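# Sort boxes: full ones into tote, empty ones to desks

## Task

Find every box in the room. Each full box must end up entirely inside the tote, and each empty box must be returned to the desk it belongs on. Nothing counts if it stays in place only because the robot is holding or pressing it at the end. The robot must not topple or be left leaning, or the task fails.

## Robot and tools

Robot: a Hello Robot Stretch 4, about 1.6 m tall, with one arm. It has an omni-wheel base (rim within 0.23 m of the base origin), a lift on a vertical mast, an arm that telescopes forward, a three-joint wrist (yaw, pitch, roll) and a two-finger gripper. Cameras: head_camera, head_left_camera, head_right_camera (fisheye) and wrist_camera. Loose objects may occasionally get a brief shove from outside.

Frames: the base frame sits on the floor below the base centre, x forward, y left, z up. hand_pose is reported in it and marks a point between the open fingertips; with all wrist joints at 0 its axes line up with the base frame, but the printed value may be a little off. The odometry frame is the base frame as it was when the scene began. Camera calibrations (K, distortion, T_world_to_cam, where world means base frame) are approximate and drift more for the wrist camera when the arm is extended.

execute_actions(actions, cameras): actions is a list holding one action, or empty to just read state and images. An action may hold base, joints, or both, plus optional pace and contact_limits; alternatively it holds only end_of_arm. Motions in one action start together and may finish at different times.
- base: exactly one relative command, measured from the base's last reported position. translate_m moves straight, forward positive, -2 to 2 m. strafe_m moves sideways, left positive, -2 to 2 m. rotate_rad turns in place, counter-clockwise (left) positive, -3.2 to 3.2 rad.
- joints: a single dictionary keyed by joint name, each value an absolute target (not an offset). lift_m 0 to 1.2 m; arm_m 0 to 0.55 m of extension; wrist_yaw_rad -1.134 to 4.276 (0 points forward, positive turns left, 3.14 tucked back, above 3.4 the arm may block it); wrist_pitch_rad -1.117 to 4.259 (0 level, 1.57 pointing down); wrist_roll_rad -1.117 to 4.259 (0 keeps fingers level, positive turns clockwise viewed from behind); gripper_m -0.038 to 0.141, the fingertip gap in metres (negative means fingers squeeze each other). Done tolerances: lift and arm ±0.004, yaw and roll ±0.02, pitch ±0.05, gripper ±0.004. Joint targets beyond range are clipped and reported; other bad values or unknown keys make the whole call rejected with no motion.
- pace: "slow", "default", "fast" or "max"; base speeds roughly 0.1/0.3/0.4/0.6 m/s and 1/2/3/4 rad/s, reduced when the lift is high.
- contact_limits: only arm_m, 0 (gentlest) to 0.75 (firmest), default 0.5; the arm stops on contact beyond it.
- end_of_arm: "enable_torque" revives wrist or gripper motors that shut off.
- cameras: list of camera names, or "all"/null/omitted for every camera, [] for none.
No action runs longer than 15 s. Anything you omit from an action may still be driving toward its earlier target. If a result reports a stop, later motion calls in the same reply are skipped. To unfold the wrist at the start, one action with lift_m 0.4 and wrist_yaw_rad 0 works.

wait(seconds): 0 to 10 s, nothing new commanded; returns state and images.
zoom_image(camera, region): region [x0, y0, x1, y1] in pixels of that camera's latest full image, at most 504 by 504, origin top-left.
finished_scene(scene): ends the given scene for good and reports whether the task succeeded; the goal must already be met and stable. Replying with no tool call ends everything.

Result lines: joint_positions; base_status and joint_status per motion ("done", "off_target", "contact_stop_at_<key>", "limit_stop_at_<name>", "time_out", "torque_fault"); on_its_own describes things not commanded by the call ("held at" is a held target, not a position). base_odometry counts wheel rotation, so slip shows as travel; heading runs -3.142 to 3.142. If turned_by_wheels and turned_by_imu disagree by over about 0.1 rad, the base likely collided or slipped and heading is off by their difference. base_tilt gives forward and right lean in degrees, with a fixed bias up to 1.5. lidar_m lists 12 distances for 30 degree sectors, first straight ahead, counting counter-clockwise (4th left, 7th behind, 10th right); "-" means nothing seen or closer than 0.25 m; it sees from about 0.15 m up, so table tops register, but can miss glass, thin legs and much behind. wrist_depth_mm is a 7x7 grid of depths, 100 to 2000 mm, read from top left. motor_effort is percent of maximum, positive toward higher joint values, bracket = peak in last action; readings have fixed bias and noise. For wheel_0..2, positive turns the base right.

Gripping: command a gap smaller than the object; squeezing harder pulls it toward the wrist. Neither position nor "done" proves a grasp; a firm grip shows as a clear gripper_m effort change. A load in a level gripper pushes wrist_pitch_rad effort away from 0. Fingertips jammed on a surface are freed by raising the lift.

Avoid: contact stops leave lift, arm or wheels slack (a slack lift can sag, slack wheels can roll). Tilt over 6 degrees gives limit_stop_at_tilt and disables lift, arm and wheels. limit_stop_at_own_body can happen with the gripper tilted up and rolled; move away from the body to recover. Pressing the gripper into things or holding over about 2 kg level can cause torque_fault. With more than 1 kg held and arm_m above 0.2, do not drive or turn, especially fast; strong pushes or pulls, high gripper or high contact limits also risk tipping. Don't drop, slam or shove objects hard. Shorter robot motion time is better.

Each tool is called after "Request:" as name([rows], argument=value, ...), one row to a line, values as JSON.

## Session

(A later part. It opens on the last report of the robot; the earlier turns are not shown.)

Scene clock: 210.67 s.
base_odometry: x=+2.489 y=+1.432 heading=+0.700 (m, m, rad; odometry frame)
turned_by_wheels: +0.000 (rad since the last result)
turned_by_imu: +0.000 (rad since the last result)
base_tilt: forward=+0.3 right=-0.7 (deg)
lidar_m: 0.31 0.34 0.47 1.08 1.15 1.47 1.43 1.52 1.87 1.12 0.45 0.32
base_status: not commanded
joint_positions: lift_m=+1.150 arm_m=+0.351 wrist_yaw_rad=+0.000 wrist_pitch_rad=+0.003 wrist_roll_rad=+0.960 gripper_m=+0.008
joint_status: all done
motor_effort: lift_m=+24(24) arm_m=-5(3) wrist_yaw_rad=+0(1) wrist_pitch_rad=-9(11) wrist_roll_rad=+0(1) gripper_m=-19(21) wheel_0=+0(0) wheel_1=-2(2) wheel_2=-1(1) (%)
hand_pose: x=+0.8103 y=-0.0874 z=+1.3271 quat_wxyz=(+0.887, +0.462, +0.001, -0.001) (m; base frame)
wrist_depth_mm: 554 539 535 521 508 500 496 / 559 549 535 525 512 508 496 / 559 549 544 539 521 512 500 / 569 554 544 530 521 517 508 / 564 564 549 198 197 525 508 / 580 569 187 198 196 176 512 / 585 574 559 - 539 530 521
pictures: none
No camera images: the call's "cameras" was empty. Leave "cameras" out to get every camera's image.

The third box is empty, so it goes back on the desk.

Request:
execute_actions([
  {"joints":{"wrist_pitch_rad":1.57,"arm_m":0.527}},
], cameras=[])

Request:
execute_actions([
  {"joints":{"lift_m":1.099}},
], cameras=["wrist_camera"])

Request:
execute_actions([
  {"joints":{"gripper_m":0.11}},
], cameras=["wrist_camera"])

Request:
execute_actions([
  {"joints":{"lift_m":1.19}},
])

Scene clock: 215.00 s.
base_odometry: x=+2.489 y=+1.432 heading=+0.700 (m, m, rad; odometry frame)
turned_by_wheels: +0.000 (rad since the last result)
turned_by_imu: -0.001 (rad since the last result)
base_tilt: forward=+0.3 right=-0.7 (deg)
lidar_m: 0.31 0.33 0.46 1.10 1.14 1.50 1.44 1.52 1.86 1.10 0.42 0.33
base_status: not commanded
joint_positions: lift_m=+1.150 arm_m=+0.526 wrist_yaw_rad=+0.000 wrist_pitch_rad=+1.570 wrist_roll_rad=+0.960 gripper_m=+0.008
joint_status: all done
motor_effort: lift_m=+24(24) arm_m=+5(3) wrist_yaw_rad=+1(1) wrist_pitch_rad=+0(8) wrist_roll_rad=+0(1) gripper_m=-20(20) wheel_0=+0(0) wheel_1=-2(2) wheel_2=-1(1) (%)
hand_pose: x=+0.6973 y=-0.0874 z=+1.0394 quat_wxyz=(+0.628, +0.327, +0.627, -0.326) (m; base frame)
wrist_depth_mm: 327 324 317 314 307 304 300 / 327 324 319 314 309 304 301 / 327 324 320 315 310 306 301 / 330 325 320 312 309 306 301 / 329 325 320 197 196 309 304 / 330 325 189 197 196 176 306 / 332 325 322 - 310 307 306
pictures: none
No camera images: the call's "cameras" was empty. Leave "cameras" out to get every camera's image.

Scene clock: 216.10 s.
base_odometry: x=+2.489 y=+1.432 heading=+0.700 (m, m, rad; odometry frame)
turned_by_wheels: +0.000 (rad since the last result)
turned_by_imu: +0.000 (rad since the last result)
base_tilt: forward=+0.3 right=-0.6 (deg)
lidar_m: 0.29 0.34 0.47 1.08 1.14 1.49 1.43 1.52 1.88 1.14 0.44 0.34
base_status: not commanded
joint_positions: lift_m=+1.099 arm_m=+0.526 wrist_yaw_rad=+0.000 wrist_pitch_rad=+1.570 wrist_roll_rad=+0.960 gripper_m=+0.008
joint_status: all done
motor_effort: lift_m=+17(22) arm_m=+5(5) wrist_yaw_rad=+1(1) wrist_pitch_rad=-2(0) wrist_roll_rad=+0(0) gripper_m=-20(18) wheel_0=+0(0) wheel_1=-2(2) wheel_2=-1(1) (%)
hand_pose: x=+0.6973 y=-0.0874 z=+0.9890 quat_wxyz=(+0.628, +0.327, +0.627, -0.326) (m; base frame)
wrist_depth_mm: 274 272 266 263 259 255 - / 274 271 266 263 259 256 253 / 276 271 268 264 260 256 254 / 277 272 268 264 260 257 254 / 277 273 268 198 196 256 255 / 277 274 188 198 196 176 255 / 277 274 272 - 262 258 -
pictures: wrist_camera
camera_calibration (this result's frames):
wrist_camera: T_world_to_cam=[[-0.827011, -0.560005, -0.049477, 0.587924], [-0.561774, 0.826568, 0.0345825, 0.477816], [0.0215298, 0.056395, -0.998176, 1.20803], [0, 0, 0, 1]] pos_world=[0.728635, -0.133834, 1.21839]
Images, in order (width x height): wrist_camera 616x392.

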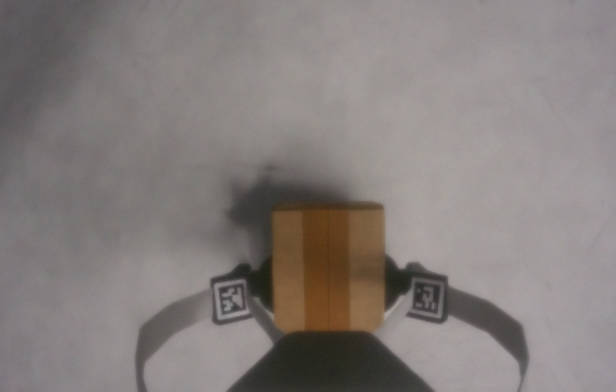

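Scene clock: 217.93 s.
base_odometry: x=+2.489 y=+1.432 heading=+0.700 (m, m, rad; odometry frame)
turned_by_wheels: +0.000 (rad since the last result)
turned_by_imu: +0.000 (rad since the last result)
base_tilt: forward=+0.3 right=-0.8 (deg)
lidar_m: 0.31 0.33 0.49 1.08 1.17 1.47 1.43 1.53 1.87 1.12 0.44 0.32
base_status: not commanded
joint_positions: lift_m=+1.099 arm_m=+0.526 wrist_yaw_rad=+0.000 wrist_pitch_rad=+1.570 wrist_roll_rad=+0.960 gripper_m=+0.110
joint_status: all done
motor_effort: lift_m=+18(17) arm_m=+5(5) wrist_yaw_rad=+1(1) wrist_pitch_rad=+0(0) wrist_roll_rad=+0(0) gripper_m=-2(22) wheel_0=+0(0) wheel_1=-2(2) wheel_2=-1(1) (%)
hand_pose: x=+0.6973 y=-0.0874 z=+0.9890 quat_wxyz=(+0.628, +0.327, +0.627, -0.326) (m; base frame)
wrist_depth_mm: 273 271 266 263 258 256 - / 274 272 266 264 259 255 253 / 277 272 268 264 259 257 254 / 277 272 268 264 259 257 254 / 277 273 267 216 260 258 254 / 278 273 203 214 213 256 255 / 277 274 270 - 262 259 -
pictures: wrist_camera
camera_calibration (this result's frames):
wrist_camera: T_world_to_cam=[[-0.827011, -0.560005, -0.049477, 0.587924], [-0.561774, 0.826568, 0.0345825, 0.477817], [0.0215298, 0.056395, -0.998176, 1.20803], [0, 0, 0, 1]] pos_world=[0.728636, -0.133834, 1.21839]
Images, in order (width x height): wrist_camera 616x392.

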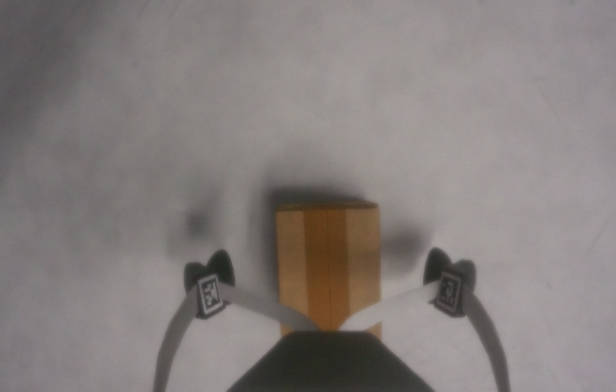

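Scene clock: 219.33 s.
base_odometry: x=+2.489 y=+1.432 heading=+0.700 (m, m, rad; odometry frame)
turned_by_wheels: +0.000 (rad since the last result)
turned_by_imu: +0.000 (rad since the last result)
base_tilt: forward=+0.3 right=-0.7 (deg)
lidar_m: 0.31 0.34 0.49 1.08 1.15 1.49 1.43 1.54 1.87 1.12 0.44 0.31
base_status: not commanded
joint_positions: lift_m=+1.190 arm_m=+0.526 wrist_yaw_rad=+0.000 wrist_pitch_rad=+1.570 wrist_roll_rad=+0.960 gripper_m=+0.110
joint_status: all done
motor_effort: lift_m=+24(24) arm_m=+5(5) wrist_yaw_rad=+1(1) wrist_pitch_rad=-1(1) wrist_roll_rad=-1(1) gripper_m=+0(1) wheel_0=+0(0) wheel_1=-2(2) wheel_2=-1(1) (%)
hand_pose: x=+0.6973 y=-0.0874 z=+1.0795 quat_wxyz=(+0.628, +0.327, +0.627, -0.326) (m; base frame)
wrist_depth_mm: 368 364 355 353 349 340 338 / 368 364 357 355 351 343 340 / 368 364 359 355 349 347 338 / 370 366 359 351 349 345 342 / 373 366 359 307 349 343 343 / 373 368 204 306 349 345 343 / 375 368 366 - 349 347 343
pictures: head_camera, head_left_camera, head_right_camera, wrist_camera
camera_calibration (this result's frames):
wrist_camera: T_world_to_cam=[[-0.827011, -0.560005, -0.0494706, 0.592393], [-0.561774, 0.826568, 0.0345868, 0.474683], [0.021522, 0.056395, -0.998177, 1.29833], [0, 0, 0, 1]] pos_world=[0.728637, -0.133834, 1.30885]
Images, in order (width x height): head_camera 420x560, head_left_camera 420x672, head_right_camera 420x672, wrist_camera 616x392.

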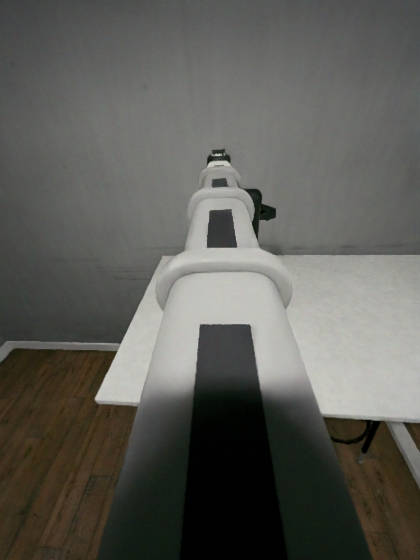

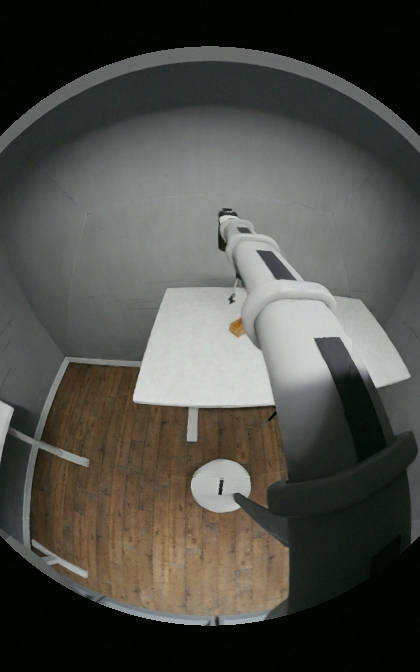

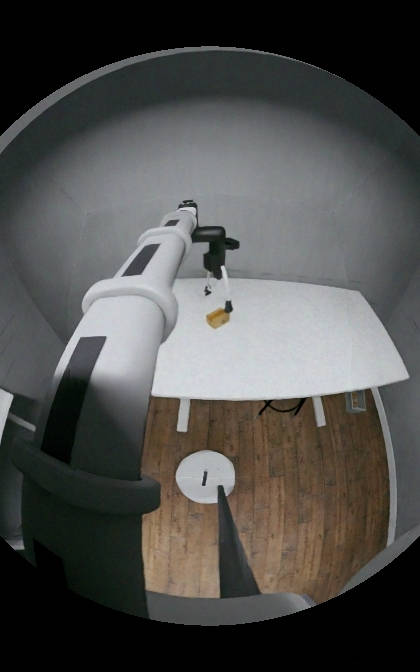

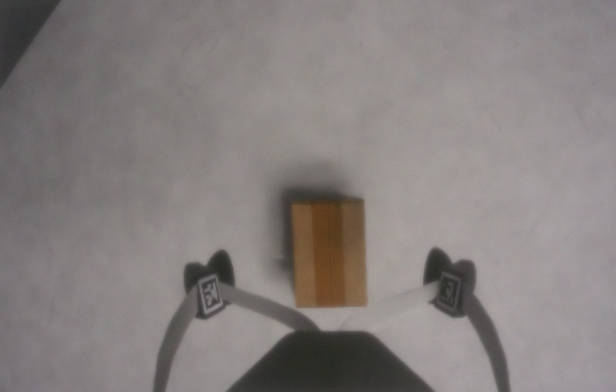

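Request:
execute_actions([
  {"base":{"translate_m":-0.3},"joints":{"arm_m":0.0},"pace":"fast"},
], cameras=[])

Request:
execute_actions([
  {"base":{"rotate_rad":1.7},"pace":"fast"},
], cameras=["head_left_camera","head_right_camera"])

Scene clock: 224.97 s.
base_odometry: x=+2.259 y=+1.238 heading=+0.700 (m, m, rad; odometry frame)
turned_by_wheels: +0.000 (rad since the last result)
turned_by_imu: -0.002 (rad since the last result)
base_tilt: forward=+0.3 right=-0.7 (deg)
lidar_m: 0.60 0.65 1.15 1.08 1.13 1.17 1.13 1.21 1.86 1.79 0.84 0.64
base_status: done
joint_positions: lift_m=+1.190 arm_m=+0.003 wrist_yaw_rad=+0.000 wrist_pitch_rad=+1.570 wrist_roll_rad=+0.960 gripper_m=+0.110
joint_status: all done
joint sent to its limit — the command would take arm_m past its lower limit, so that joint was sent only as far as its limit.
motor_effort: lift_m=+23(24) arm_m=-5(3) wrist_yaw_rad=+3(0) wrist_pitch_rad=-2(4) wrist_roll_rad=+0(0) gripper_m=+0(1) wheel_0=+0(4) wheel_1=-1(5) wheel_2=-2(9) (%)
hand_pose: x=+0.1742 y=-0.0874 z=+1.0795 quat_wxyz=(+0.627, +0.327, +0.627, -0.327) (m; base frame)
wrist_depth_mm: 1336 1336 1336 1281 1281 1255 1255 / 1366 1336 1308 1308 1281 1255 1255 / 1336 1336 1308 1308 1281 1255 1255 / 1366 1336 1308 1308 1281 1255 1255 / 1336 1366 1308 1098 1078 1255 1229 / 1397 1366 203 1118 1078 1255 1255 / 1366 1366 1336 - 1308 1281 1281
pictures: none
No camera images: the call's "cameras" was empty. Leave "cameras" out to get every camera's image.

Scene clock: 227.90 s.
base_odometry: x=+2.259 y=+1.238 heading=+2.400 (m, m, rad; odometry frame)
turned_by_wheels: +1.700 (rad since the last result)
turned_by_imu: +1.675 (rad since the last result)
base_tilt: forward=+0.3 right=-0.8 (deg)
lidar_m: 1.08 1.19 1.14 1.11 1.26 1.82 1.80 0.77 0.60 0.60 0.68 1.10
base_status: done
joint_positions: lift_m=+1.190 arm_m=+0.003 wrist_yaw_rad=+0.000 wrist_pitch_rad=+1.570 wrist_roll_rad=+0.960 gripper_m=+0.110
joint_status: not commanded
motor_effort: lift_m=+23(23) arm_m=-5(5) wrist_yaw_rad=+2(1) wrist_pitch_rad=-2(1) wrist_roll_rad=+0(2) gripper_m=+2(1) wheel_0=-2(5) wheel_1=-1(2) wheel_2=-1(4) (%)
hand_pose: x=+0.1742 y=-0.0874 z=+1.0795 quat_wxyz=(+0.627, +0.327, +0.627, -0.327) (m; base frame)
wrist_depth_mm: 1308 1336 1308 1308 1281 1255 1229 / 1336 1336 1281 1308 1281 1255 1205 / 1397 1366 1308 1308 1281 1255 1281 / 1397 1336 1336 1308 1281 1281 1229 / 1336 1336 1308 1098 1078 1281 1229 / 1366 1336 203 1118 1078 1281 1281 / 1366 1366 1336 - 1281 1281 1229
pictures: head_left_camera, head_right_camera
Images, in order (width x height): head_left_camera 420x672, head_right_camera 420x672.

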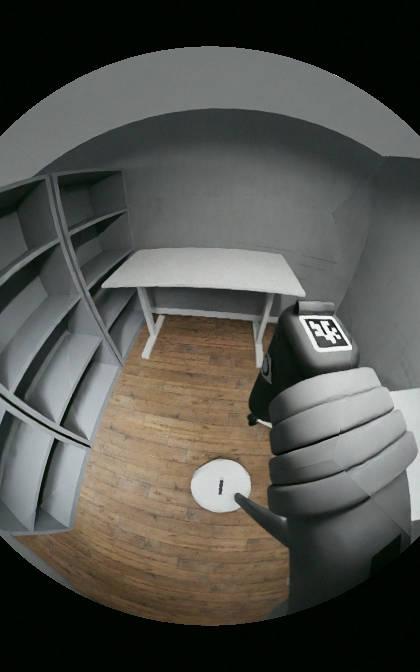

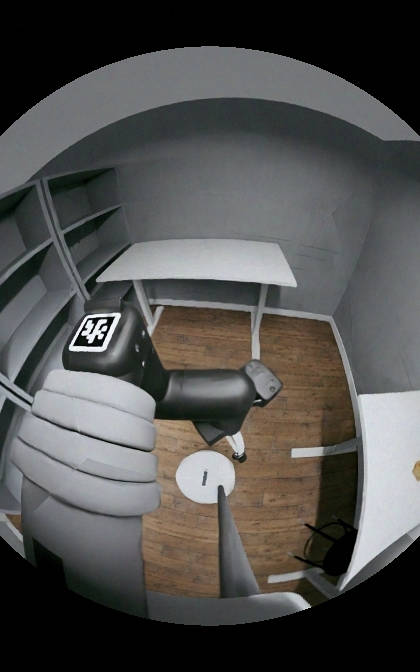

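Request:
finished_scene(scene=2)

The scene is finished: the task was done.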